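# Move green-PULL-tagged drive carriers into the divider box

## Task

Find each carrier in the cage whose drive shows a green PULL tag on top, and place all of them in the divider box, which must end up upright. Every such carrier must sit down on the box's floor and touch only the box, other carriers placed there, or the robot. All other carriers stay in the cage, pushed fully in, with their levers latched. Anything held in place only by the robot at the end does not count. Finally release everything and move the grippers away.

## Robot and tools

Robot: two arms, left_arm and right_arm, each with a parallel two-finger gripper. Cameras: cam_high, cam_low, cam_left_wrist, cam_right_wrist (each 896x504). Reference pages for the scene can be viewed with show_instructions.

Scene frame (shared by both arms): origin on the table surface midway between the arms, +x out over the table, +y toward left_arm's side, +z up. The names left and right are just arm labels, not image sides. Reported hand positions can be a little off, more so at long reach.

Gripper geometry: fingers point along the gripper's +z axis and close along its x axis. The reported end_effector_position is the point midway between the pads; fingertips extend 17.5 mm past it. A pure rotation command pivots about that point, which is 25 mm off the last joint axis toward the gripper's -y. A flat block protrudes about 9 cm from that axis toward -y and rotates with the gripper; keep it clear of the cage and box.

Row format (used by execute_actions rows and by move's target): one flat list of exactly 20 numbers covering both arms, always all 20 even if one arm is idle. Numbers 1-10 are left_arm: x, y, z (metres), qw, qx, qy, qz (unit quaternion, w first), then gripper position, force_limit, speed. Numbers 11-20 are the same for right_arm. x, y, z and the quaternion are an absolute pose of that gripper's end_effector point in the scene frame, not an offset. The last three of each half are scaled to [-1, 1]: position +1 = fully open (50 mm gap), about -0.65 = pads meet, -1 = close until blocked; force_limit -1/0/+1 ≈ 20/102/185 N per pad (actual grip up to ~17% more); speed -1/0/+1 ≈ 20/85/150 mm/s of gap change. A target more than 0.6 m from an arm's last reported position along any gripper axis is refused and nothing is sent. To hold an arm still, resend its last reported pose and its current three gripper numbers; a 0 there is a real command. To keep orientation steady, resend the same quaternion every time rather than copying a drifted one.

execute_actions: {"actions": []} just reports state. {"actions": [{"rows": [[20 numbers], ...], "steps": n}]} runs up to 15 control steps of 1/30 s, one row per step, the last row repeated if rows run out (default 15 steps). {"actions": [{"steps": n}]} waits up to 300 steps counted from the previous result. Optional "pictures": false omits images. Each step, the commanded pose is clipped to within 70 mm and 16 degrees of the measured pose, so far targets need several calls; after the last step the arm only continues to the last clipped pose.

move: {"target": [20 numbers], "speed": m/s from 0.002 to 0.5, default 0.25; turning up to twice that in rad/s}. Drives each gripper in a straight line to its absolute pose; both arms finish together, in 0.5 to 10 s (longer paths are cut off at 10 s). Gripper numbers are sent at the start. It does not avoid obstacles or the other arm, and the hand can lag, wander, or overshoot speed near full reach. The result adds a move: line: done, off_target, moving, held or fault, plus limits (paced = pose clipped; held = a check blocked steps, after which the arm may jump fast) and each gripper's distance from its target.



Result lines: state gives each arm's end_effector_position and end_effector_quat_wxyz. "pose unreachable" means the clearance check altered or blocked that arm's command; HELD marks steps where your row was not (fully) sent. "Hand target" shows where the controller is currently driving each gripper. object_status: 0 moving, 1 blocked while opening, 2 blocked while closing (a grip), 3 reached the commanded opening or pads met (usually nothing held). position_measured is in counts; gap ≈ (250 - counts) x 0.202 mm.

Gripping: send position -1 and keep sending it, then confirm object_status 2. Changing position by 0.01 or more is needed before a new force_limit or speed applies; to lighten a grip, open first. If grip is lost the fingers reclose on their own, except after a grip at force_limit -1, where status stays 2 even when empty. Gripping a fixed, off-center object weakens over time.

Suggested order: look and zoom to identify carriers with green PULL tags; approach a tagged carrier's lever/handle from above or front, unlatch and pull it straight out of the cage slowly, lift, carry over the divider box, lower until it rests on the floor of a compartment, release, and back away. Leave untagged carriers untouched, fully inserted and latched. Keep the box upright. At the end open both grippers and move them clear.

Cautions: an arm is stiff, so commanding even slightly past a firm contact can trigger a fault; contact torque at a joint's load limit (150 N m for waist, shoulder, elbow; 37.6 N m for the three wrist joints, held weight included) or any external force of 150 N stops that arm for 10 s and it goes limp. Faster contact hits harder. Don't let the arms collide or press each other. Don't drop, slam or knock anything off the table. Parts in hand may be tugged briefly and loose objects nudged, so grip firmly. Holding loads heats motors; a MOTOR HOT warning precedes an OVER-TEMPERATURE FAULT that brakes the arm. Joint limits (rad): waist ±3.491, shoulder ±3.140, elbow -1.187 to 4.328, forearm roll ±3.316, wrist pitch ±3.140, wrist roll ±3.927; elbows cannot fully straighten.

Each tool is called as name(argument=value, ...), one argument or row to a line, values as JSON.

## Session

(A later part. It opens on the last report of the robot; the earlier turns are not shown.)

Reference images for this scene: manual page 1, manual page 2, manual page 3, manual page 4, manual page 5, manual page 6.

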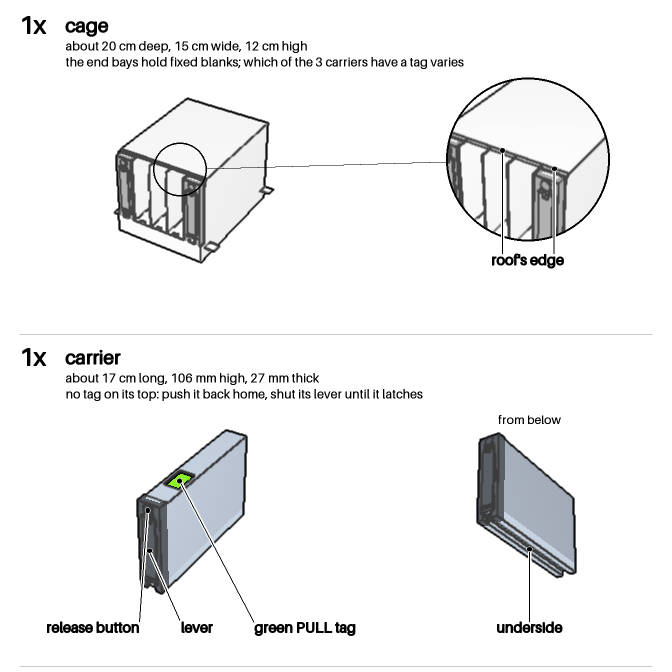

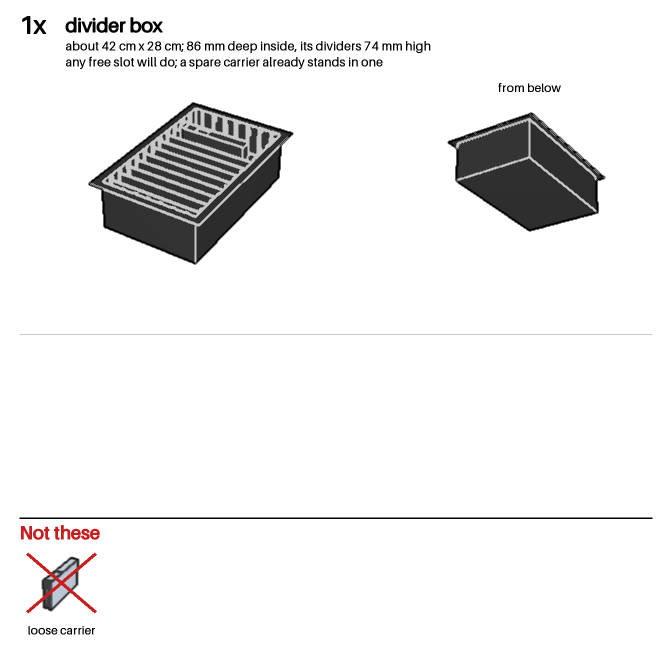

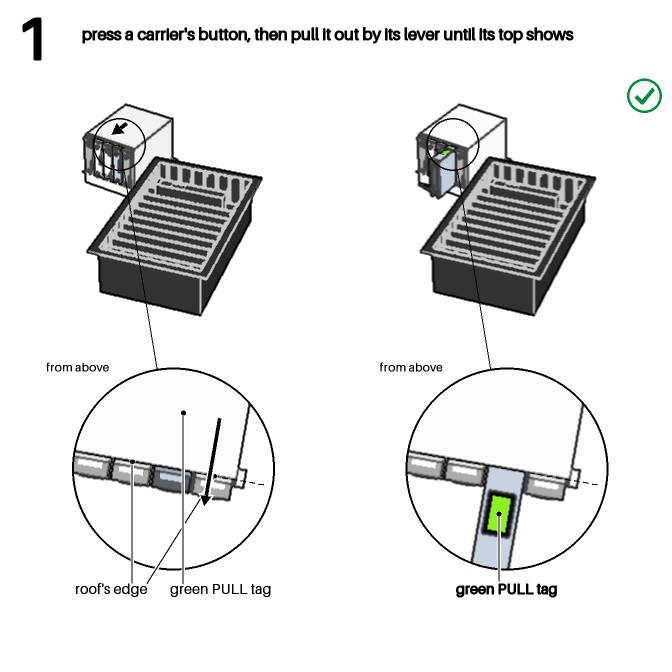

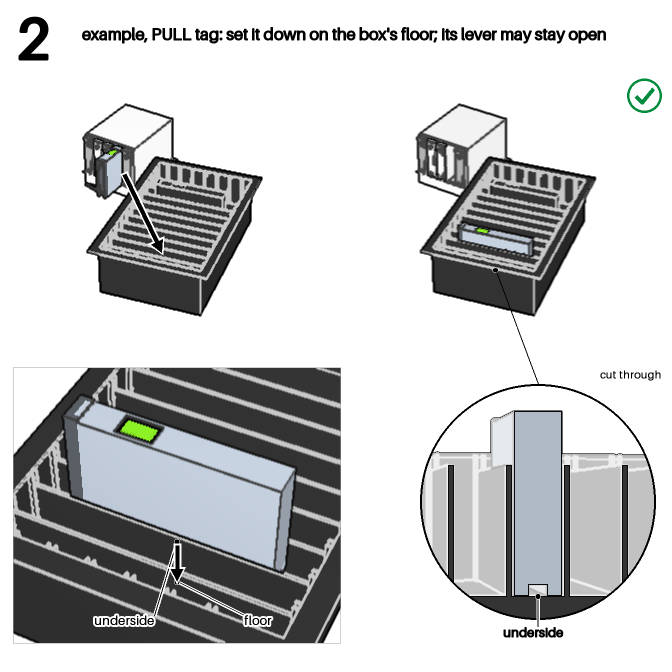

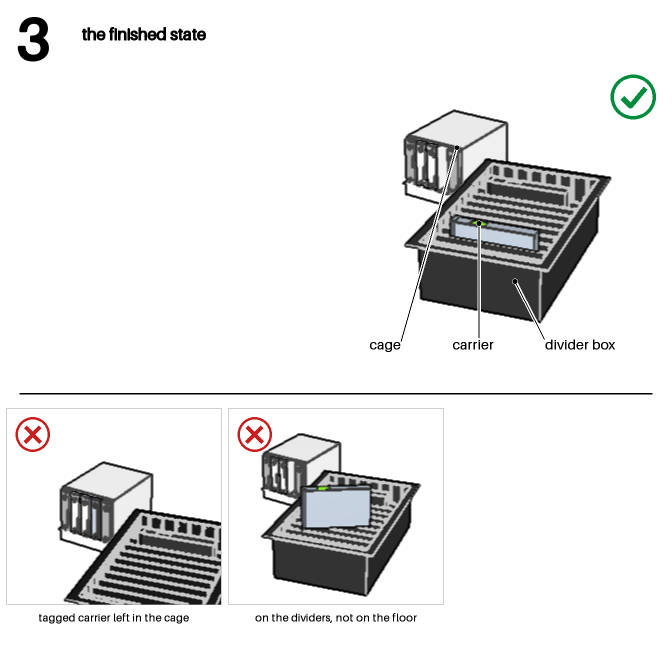

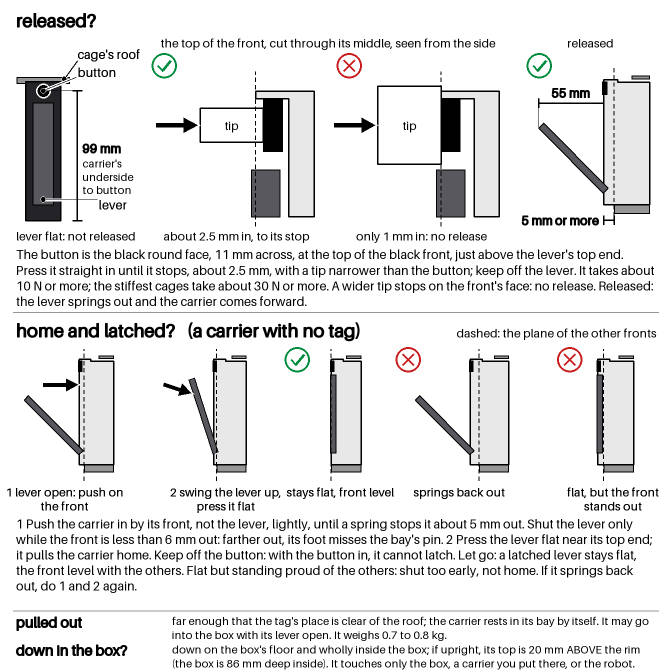

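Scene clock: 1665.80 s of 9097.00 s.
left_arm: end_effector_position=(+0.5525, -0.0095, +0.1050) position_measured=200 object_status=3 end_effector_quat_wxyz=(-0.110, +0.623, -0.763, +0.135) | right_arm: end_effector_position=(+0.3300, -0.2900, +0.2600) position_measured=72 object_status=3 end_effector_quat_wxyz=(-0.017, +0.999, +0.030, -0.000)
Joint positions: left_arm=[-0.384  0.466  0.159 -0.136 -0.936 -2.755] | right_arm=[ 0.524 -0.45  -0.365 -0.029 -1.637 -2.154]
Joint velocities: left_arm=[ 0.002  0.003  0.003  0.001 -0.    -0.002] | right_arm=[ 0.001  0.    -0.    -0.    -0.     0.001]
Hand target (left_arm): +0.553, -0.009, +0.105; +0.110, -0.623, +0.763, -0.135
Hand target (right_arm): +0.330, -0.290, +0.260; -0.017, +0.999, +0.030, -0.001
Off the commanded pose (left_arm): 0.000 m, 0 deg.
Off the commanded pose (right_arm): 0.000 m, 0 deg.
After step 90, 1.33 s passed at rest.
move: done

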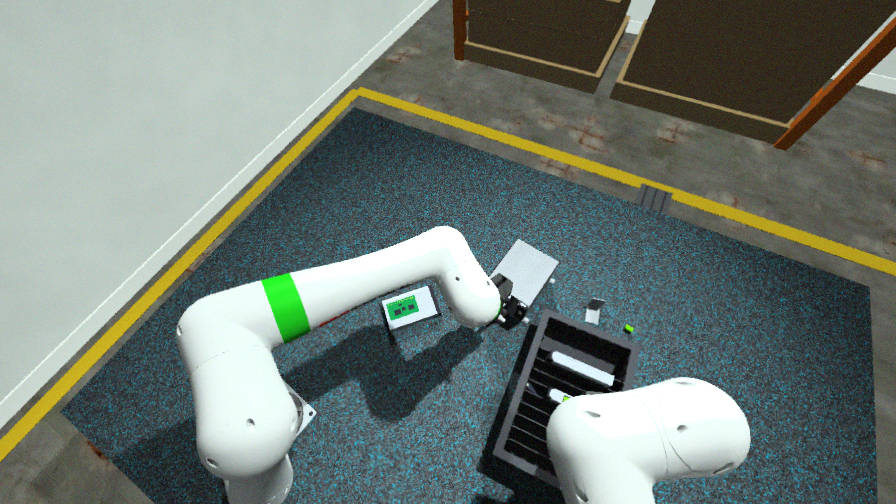

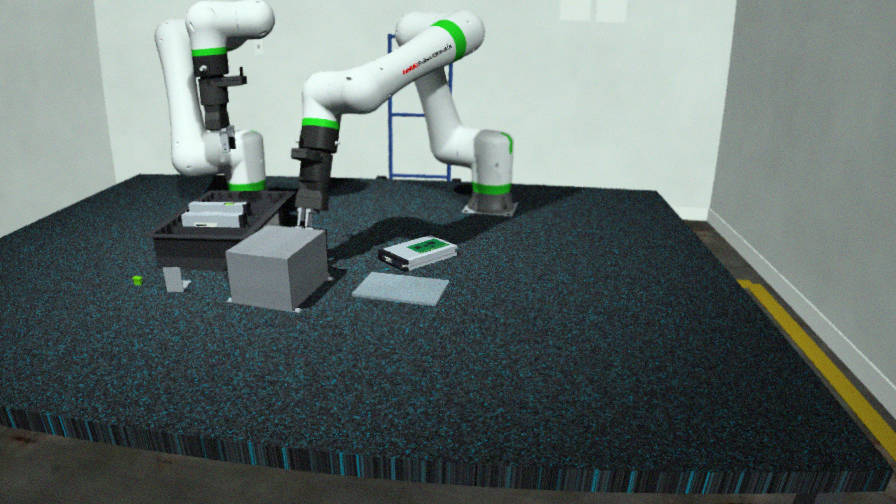

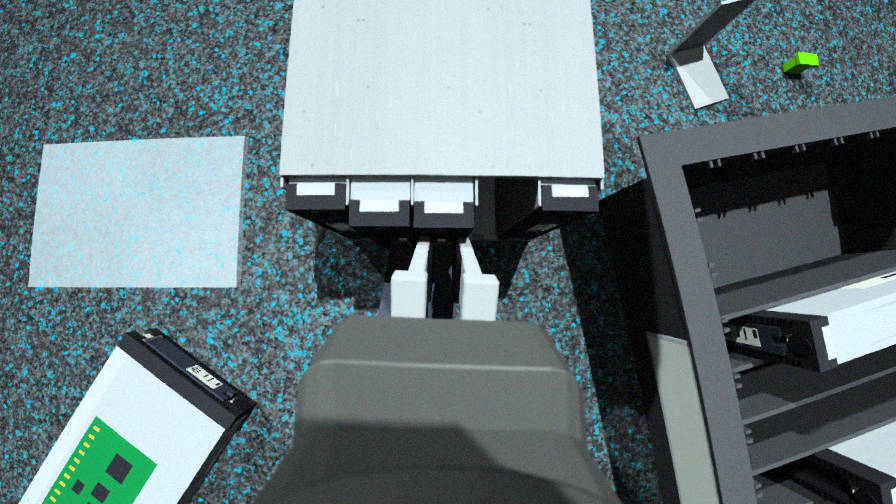

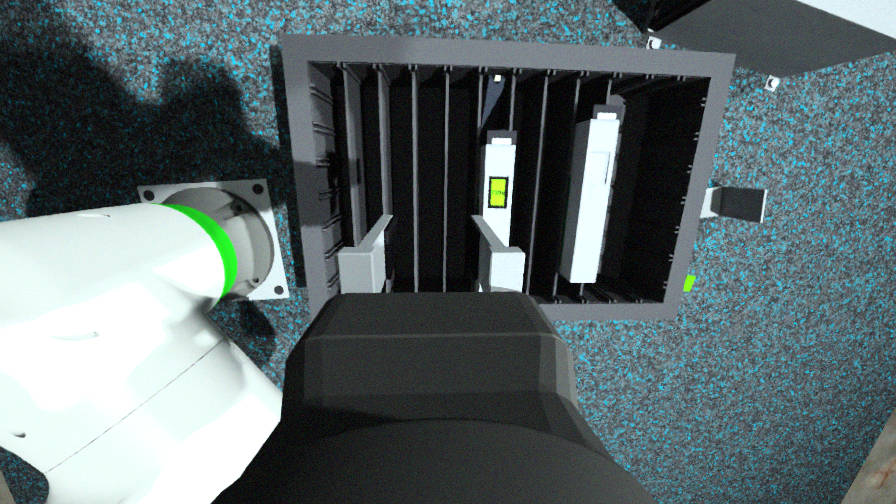

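move(
  target=[0.5551,-0.0098,0.105,-0.1099,0.6231,-0.7627,0.1345,-0.32,0,0.5, 0.33,-0.29,0.26,-0.0174,0.9994,0.0297,-0.0005,0.54,0,0.5],
  speed=0.006,
)

zoom_image(
  camera="cam_left_wrist",
  region=[300,100,600,320],
)

Scene clock: 1672.93 s of 9097.00 s.
left_arm: end_effector_position=(+0.5551, -0.0098, +0.1050) position_measured=200 object_status=3 end_effector_quat_wxyz=(-0.110, +0.623, -0.763, +0.134) | right_arm: end_effector_position=(+0.3300, -0.2900, +0.2600) position_measured=72 object_status=3 end_effector_quat_wxyz=(-0.017, +0.999, +0.030, -0.000)
Joint positions: left_arm=[-0.383  0.471  0.166 -0.135 -0.938 -2.757] | right_arm=[ 0.524 -0.45  -0.365 -0.029 -1.637 -2.154]
Joint velocities: left_arm=[-0.001  0.     0.    -0.     0.001 -0.002] | right_arm=[ 0.002  0.    -0.    -0.     0.     0.   ]
Hand target (left_arm): +0.555, -0.010, +0.105; +0.110, -0.623, +0.763, -0.134
Hand target (right_arm): +0.330, -0.290, +0.260; -0.017, +0.999, +0.030, -0.001
Off the commanded pose (left_arm): 0.000 m, 0 deg.
Off the commanded pose (right_arm): 0.000 m, 0 deg.
After step 90, 3.43 s passed at rest.
move: done

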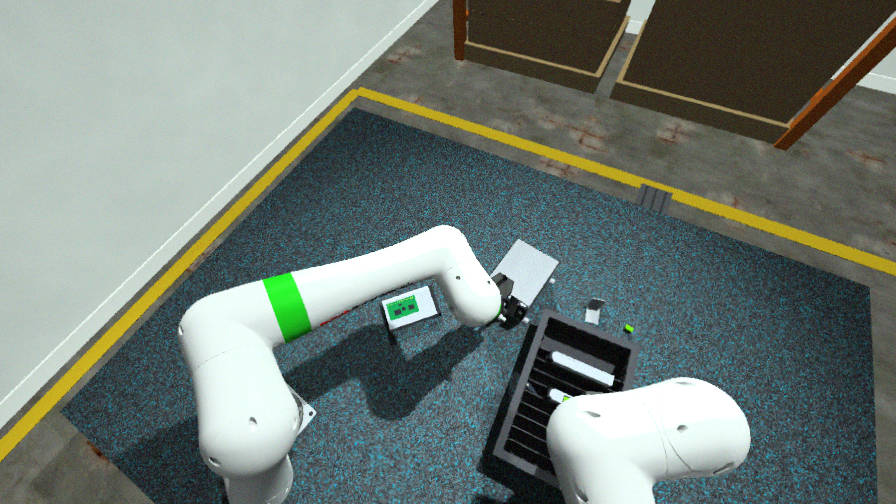

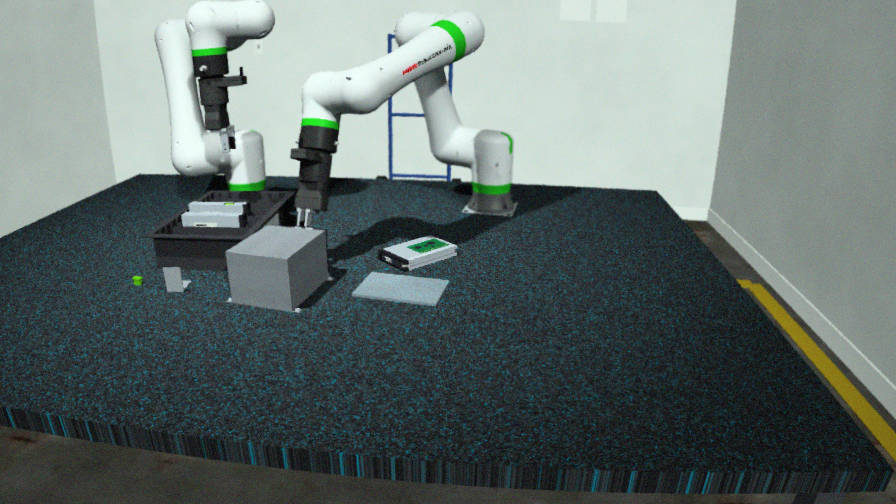

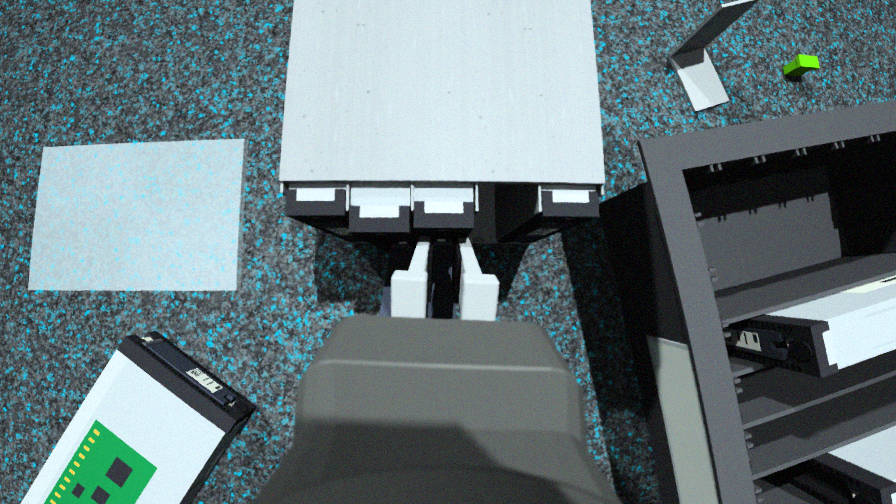

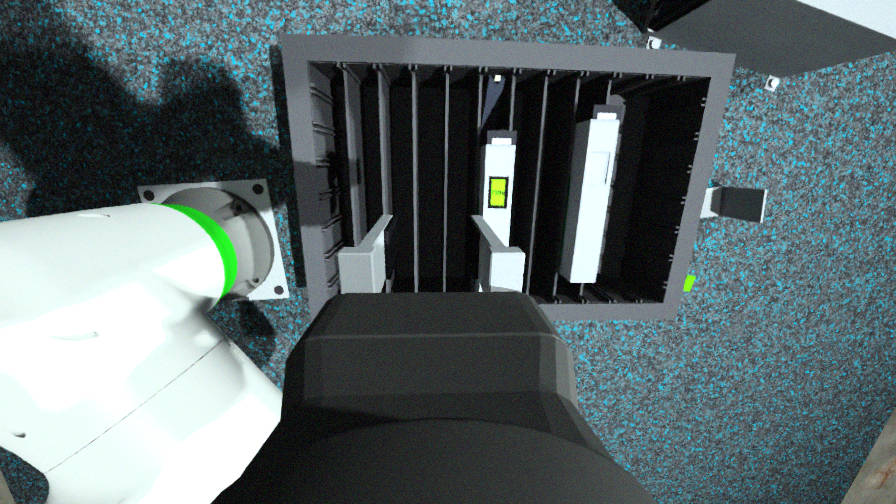

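Region (300, 100, 600, 320) of cam_left_wrist's 896x504 image, scaled by 1.680, with more detail than that image has; it fills the top 370 rows of this view, and the rest is white.

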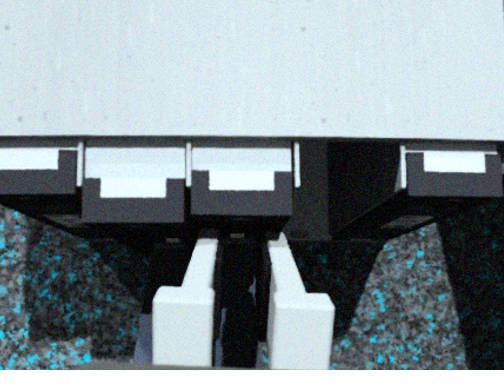

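move(
  target=[0.5561,-0.00995,0.105,-0.1099,0.6231,-0.7627,0.1345,-0.32,0,0.5, 0.33,-0.29,0.26,-0.0174,0.9994,0.0297,-0.0005,0.54,0,0.5],
  speed=0.004,
)

zoom_image(
  camera="cam_left_wrist",
  region=[300,100,600,320],
)

Scene clock: 1677.43 s of 9097.00 s.
left_arm: end_effector_position=(+0.5561, -0.0099, +0.1050) position_measured=200 object_status=3 end_effector_quat_wxyz=(-0.110, +0.623, -0.763, +0.134) | right_arm: end_effector_position=(+0.3300, -0.2900, +0.2600) position_measured=72 object_status=3 end_effector_quat_wxyz=(-0.017, +0.999, +0.030, -0.000)
Joint positions: left_arm=[-0.382  0.473  0.169 -0.135 -0.939 -2.758] | right_arm=[ 0.524 -0.45  -0.365 -0.029 -1.637 -2.154]
Joint velocities: left_arm=[ 0.     0.     0.001  0.    -0.001  0.   ] | right_arm=[-0.002  0.     0.    -0.    -0.    -0.   ]
Hand target (left_arm): +0.556, -0.010, +0.105; +0.110, -0.623, +0.763, -0.134
Hand target (right_arm): +0.330, -0.290, +0.260; -0.017, +0.999, +0.030, -0.001
Off the commanded pose (left_arm): 0.000 m, 0 deg.
Off the commanded pose (right_arm): 0.000 m, 0 deg.
After step 90, 0.80 s passed at rest.
move: done

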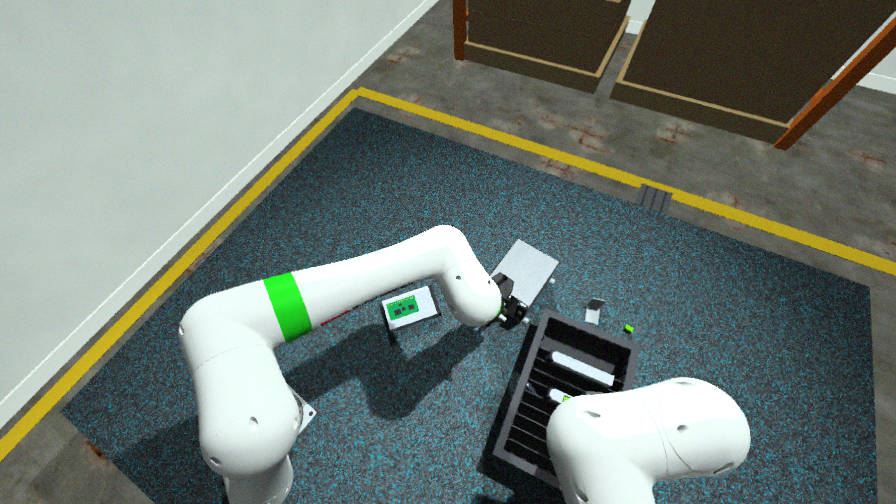

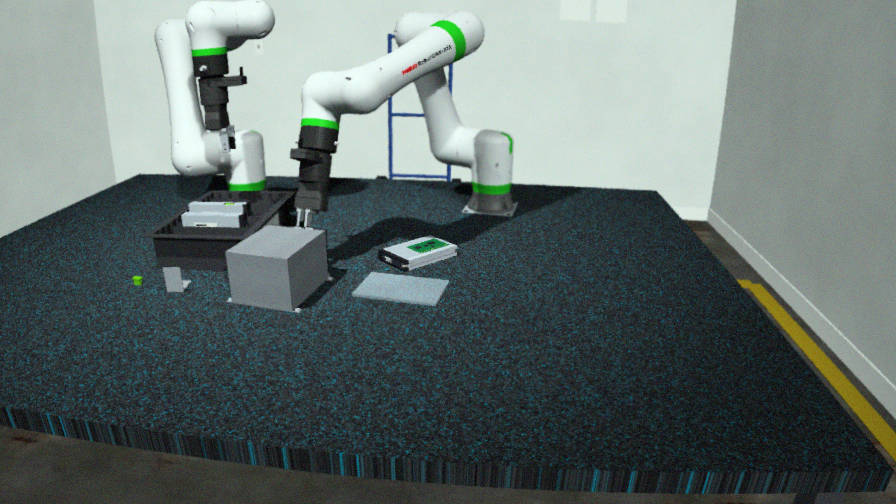

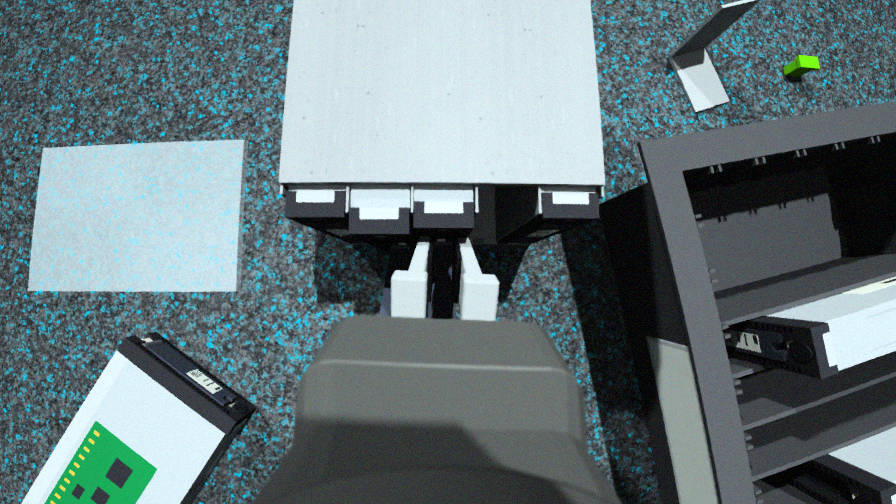

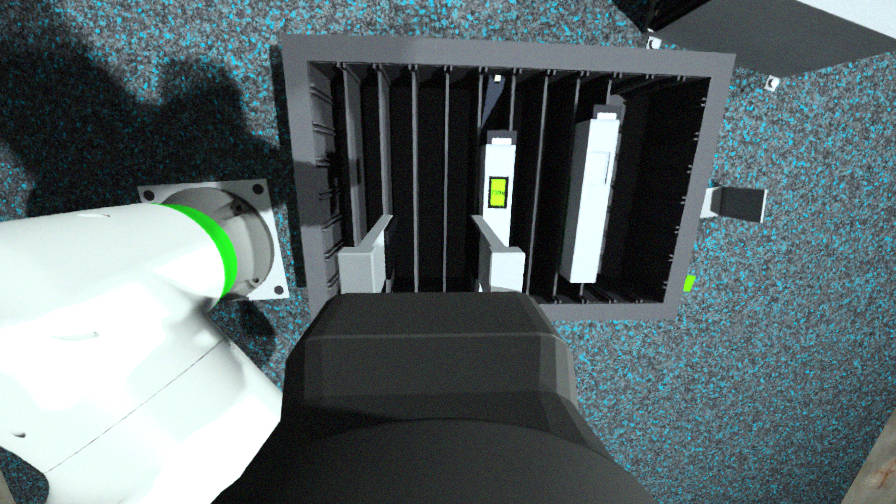

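Region (300, 100, 600, 320) of cam_left_wrist's 896x504 image, scaled by 1.680, with more detail than that image has; it fills the top 370 rows of this view, and the rest is white.

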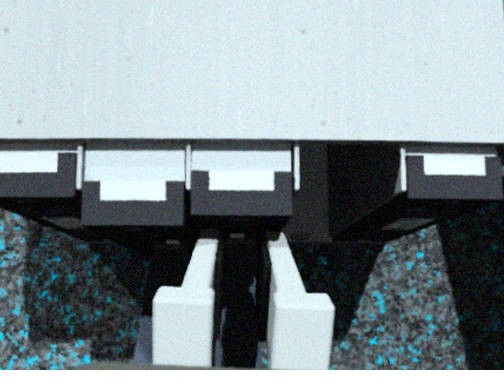

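move(
  target=[0.4948,-0.0005,0.120,-0.1099,0.6231,-0.7627,0.1345,-0.32,0,0.5, 0.33,-0.29,0.26,-0.0174,0.9994,0.0297,-0.0005,0.54,0,0.5],
  speed=0.05,
)

move(
  target=[0.4948,-0.0005,0.120,-0.1099,0.6231,-0.7627,0.1345,-1,0,0.5, 0.33,-0.29,0.26,-0.0174,0.9994,0.0297,-0.0005,0.54,0,0.5],
  speed=0.05,
)

zoom_image(
  camera="cam_left_wrist",
  region=[300,60,600,320],
)

Scene clock: 1700.83 s of 9097.00 s.
left_arm: end_effector_position=(+0.4949, -0.0004, +0.1200) position_measured=200 object_status=3 end_effector_quat_wxyz=(-0.110, +0.623, -0.763, +0.134) | right_arm: end_effector_position=(+0.3300, -0.2900, +0.2600) position_measured=72 object_status=3 end_effector_quat_wxyz=(-0.017, +0.999, +0.030, -0.001)
Joint positions: left_arm=[-0.424  0.341  0.027 -0.152 -0.934 -2.707] | right_arm=[ 0.524 -0.45  -0.365 -0.029 -1.637 -2.154]
Joint velocities: left_arm=[-0.    -0.002 -0.001  0.    -0.001 -0.   ] | right_arm=[ 0.002  0.    -0.    -0.     0.    -0.   ]
Hand target (left_arm): +0.495, -0.000, +0.120; +0.110, -0.623, +0.763, -0.134
Hand target (right_arm): +0.330, -0.290, +0.260; -0.017, +0.999, +0.030, -0.001
Off the commanded pose (left_arm): 0.000 m, 0 deg.
Off the commanded pose (right_arm): 0.000 m, 0 deg.
After step 90, 18.80 s passed at rest.
move: done

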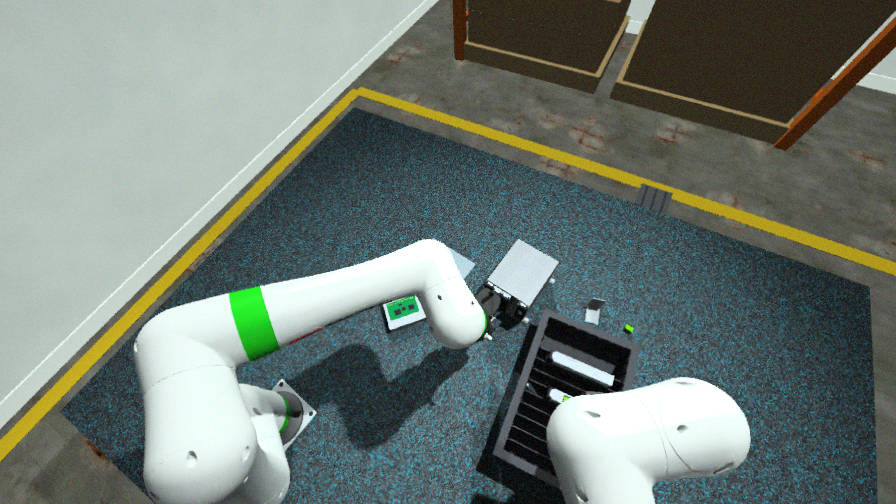

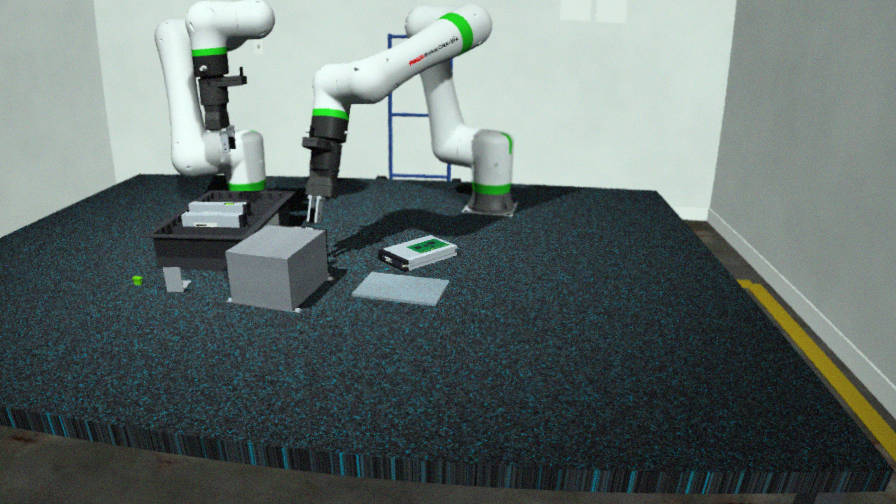

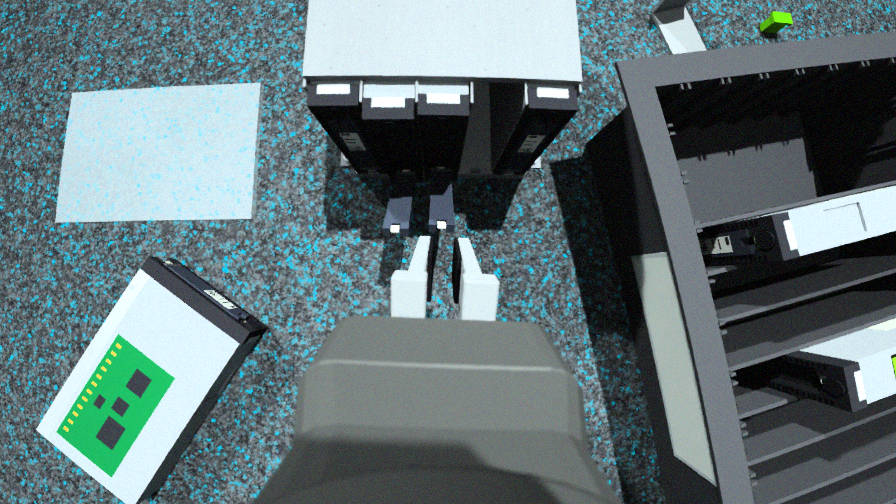

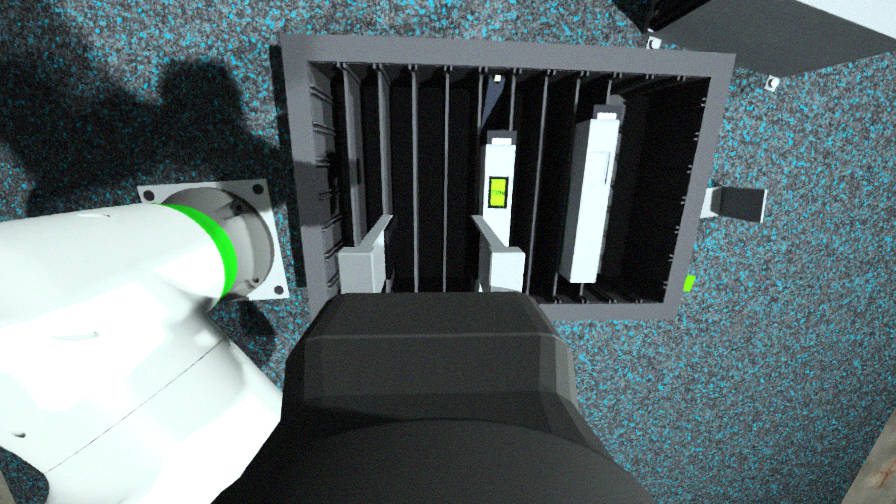

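Scene clock: 1701.53 s of 9097.00 s.
left_arm: end_effector_position=(+0.4948, -0.0005, +0.1200) position_measured=253 object_status=3 end_effector_quat_wxyz=(-0.110, +0.623, -0.763, +0.134) | right_arm: end_effector_position=(+0.3300, -0.2900, +0.2600) position_measured=72 object_status=3 end_effector_quat_wxyz=(-0.017, +0.999, +0.030, -0.001)
Joint positions: left_arm=[-0.424  0.341  0.027 -0.152 -0.934 -2.707] | right_arm=[ 0.524 -0.45  -0.365 -0.029 -1.637 -2.154]
Joint velocities: left_arm=[-0.    -0.    -0.     0.001  0.002  0.   ] | right_arm=[-0.001 -0.     0.    -0.     0.     0.   ]
Hand target (left_arm): +0.495, -0.000, +0.120; +0.110, -0.623, +0.763, -0.134
Hand target (right_arm): +0.330, -0.290, +0.260; -0.017, +0.999, +0.030, -0.001
Off the commanded pose (left_arm): 0.000 m, 0 deg.
Off the commanded pose (right_arm): 0.000 m, 0 deg.
move: done

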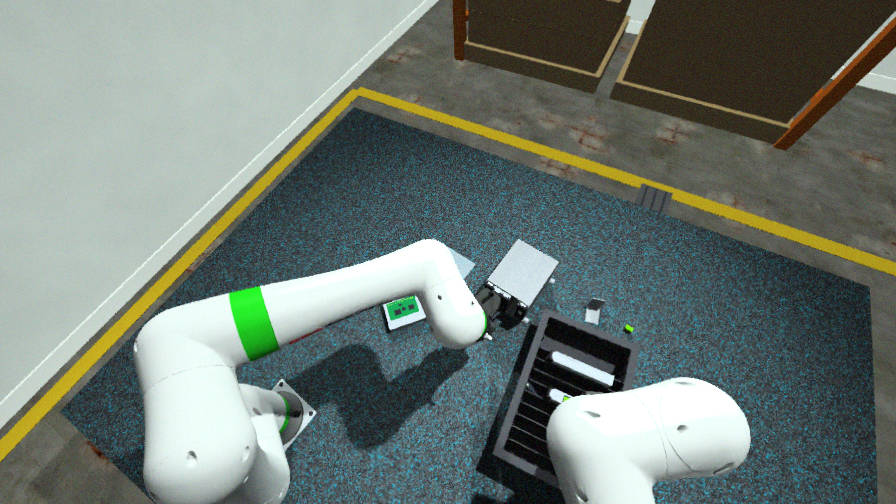

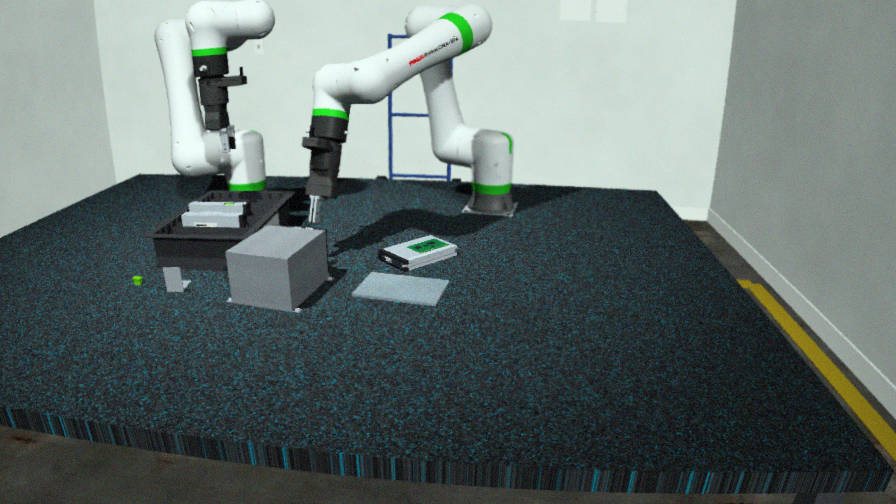

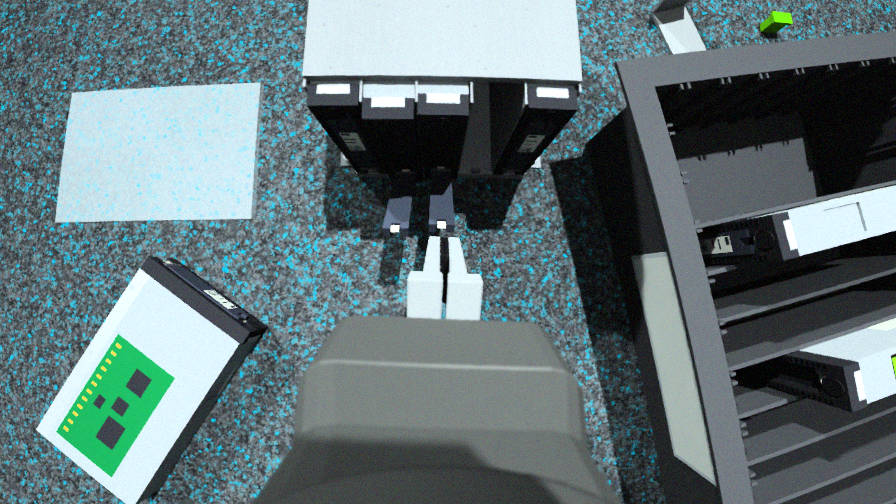

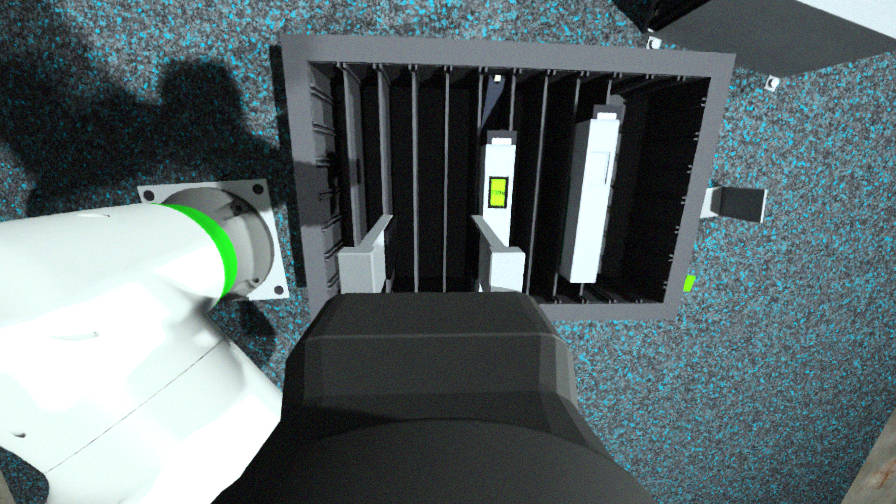

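Region (300, 60, 600, 320) of cam_left_wrist's 896x504 image, scaled by 1.680, with more detail than that image has; it fills the top 437 rows of this view, and the rest is white.

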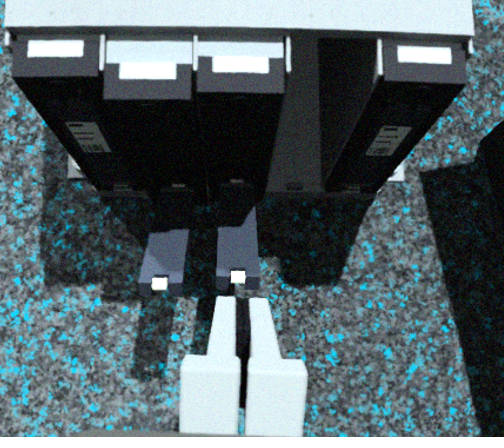

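move(
  target=[0.4913,0.0000,0.078,-0.1099,0.6231,-0.7627,0.1345,-1,0,0.5, 0.33,-0.29,0.26,-0.0174,0.9994,0.0297,-0.0005,0.54,0,0.5],
  speed=0.03,
)

zoom_image(
  camera="cam_left_wrist",
  region=[300,60,600,320],
)

Scene clock: 1707.90 s of 9097.00 s.
left_arm: end_effector_position=(+0.4914, -0.0000, +0.0781) position_measured=253 object_status=3 end_effector_quat_wxyz=(-0.110, +0.623, -0.763, +0.134) | right_arm: end_effector_position=(+0.3300, -0.2900, +0.2600) position_measured=72 object_status=3 end_effector_quat_wxyz=(-0.017, +0.999, +0.030, -0.001)
Joint positions: left_arm=[-0.427  0.375 -0.029 -0.165 -0.846 -2.685] | right_arm=[ 0.524 -0.45  -0.365 -0.029 -1.637 -2.154]
Joint velocities: left_arm=[ 0.     0.001 -0.002  0.     0.002  0.001] | right_arm=[-0. -0. -0.  0.  0.  0.]
Hand target (left_arm): +0.491, -0.000, +0.078; +0.110, -0.623, +0.763, -0.134
Hand target (right_arm): +0.330, -0.290, +0.260; -0.017, +0.999, +0.030, -0.001
Off the commanded pose (left_arm): 0.000 m, 0 deg.
Off the commanded pose (right_arm): 0.000 m, 0 deg.
After step 90, 1.70 s passed at rest.
move: done

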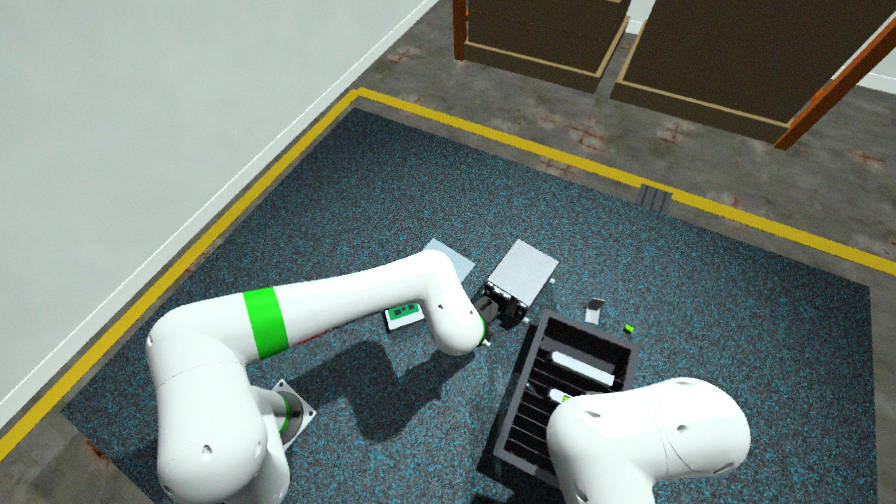

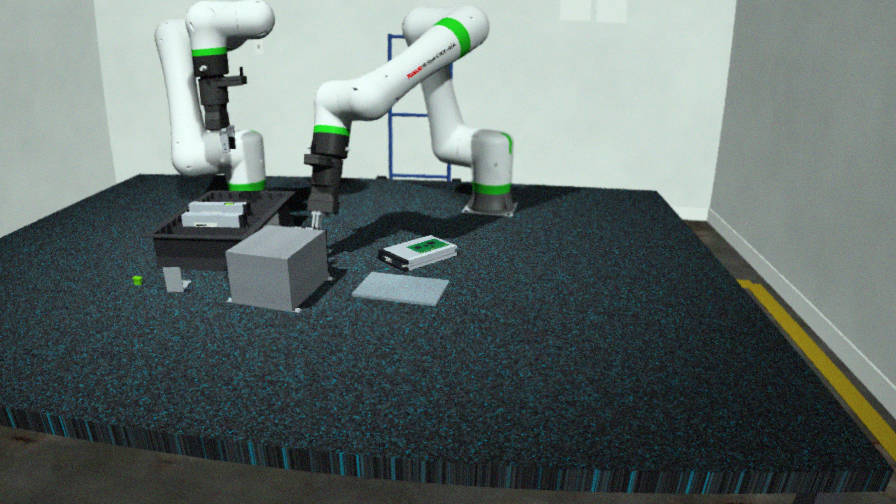

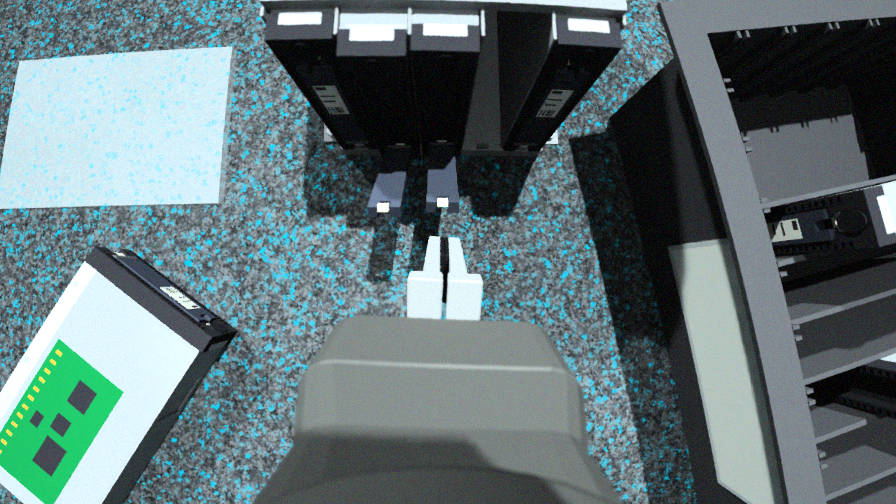

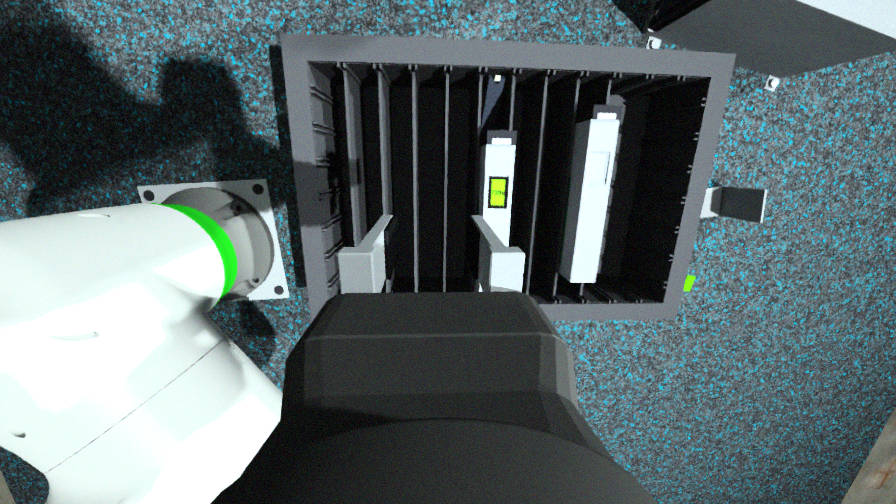

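Region (300, 60, 600, 320) of cam_left_wrist's 896x504 image, scaled by 1.680, with more detail than that image has; it fills the top 437 rows of this view, and the rest is white.

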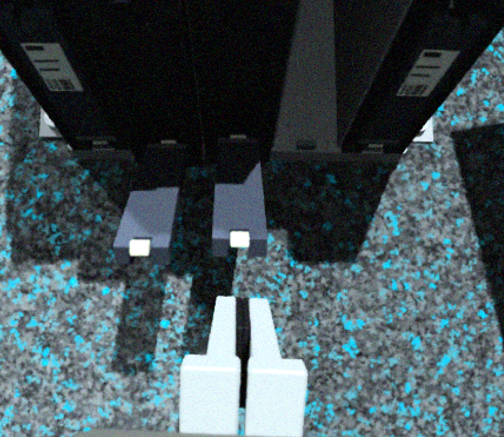

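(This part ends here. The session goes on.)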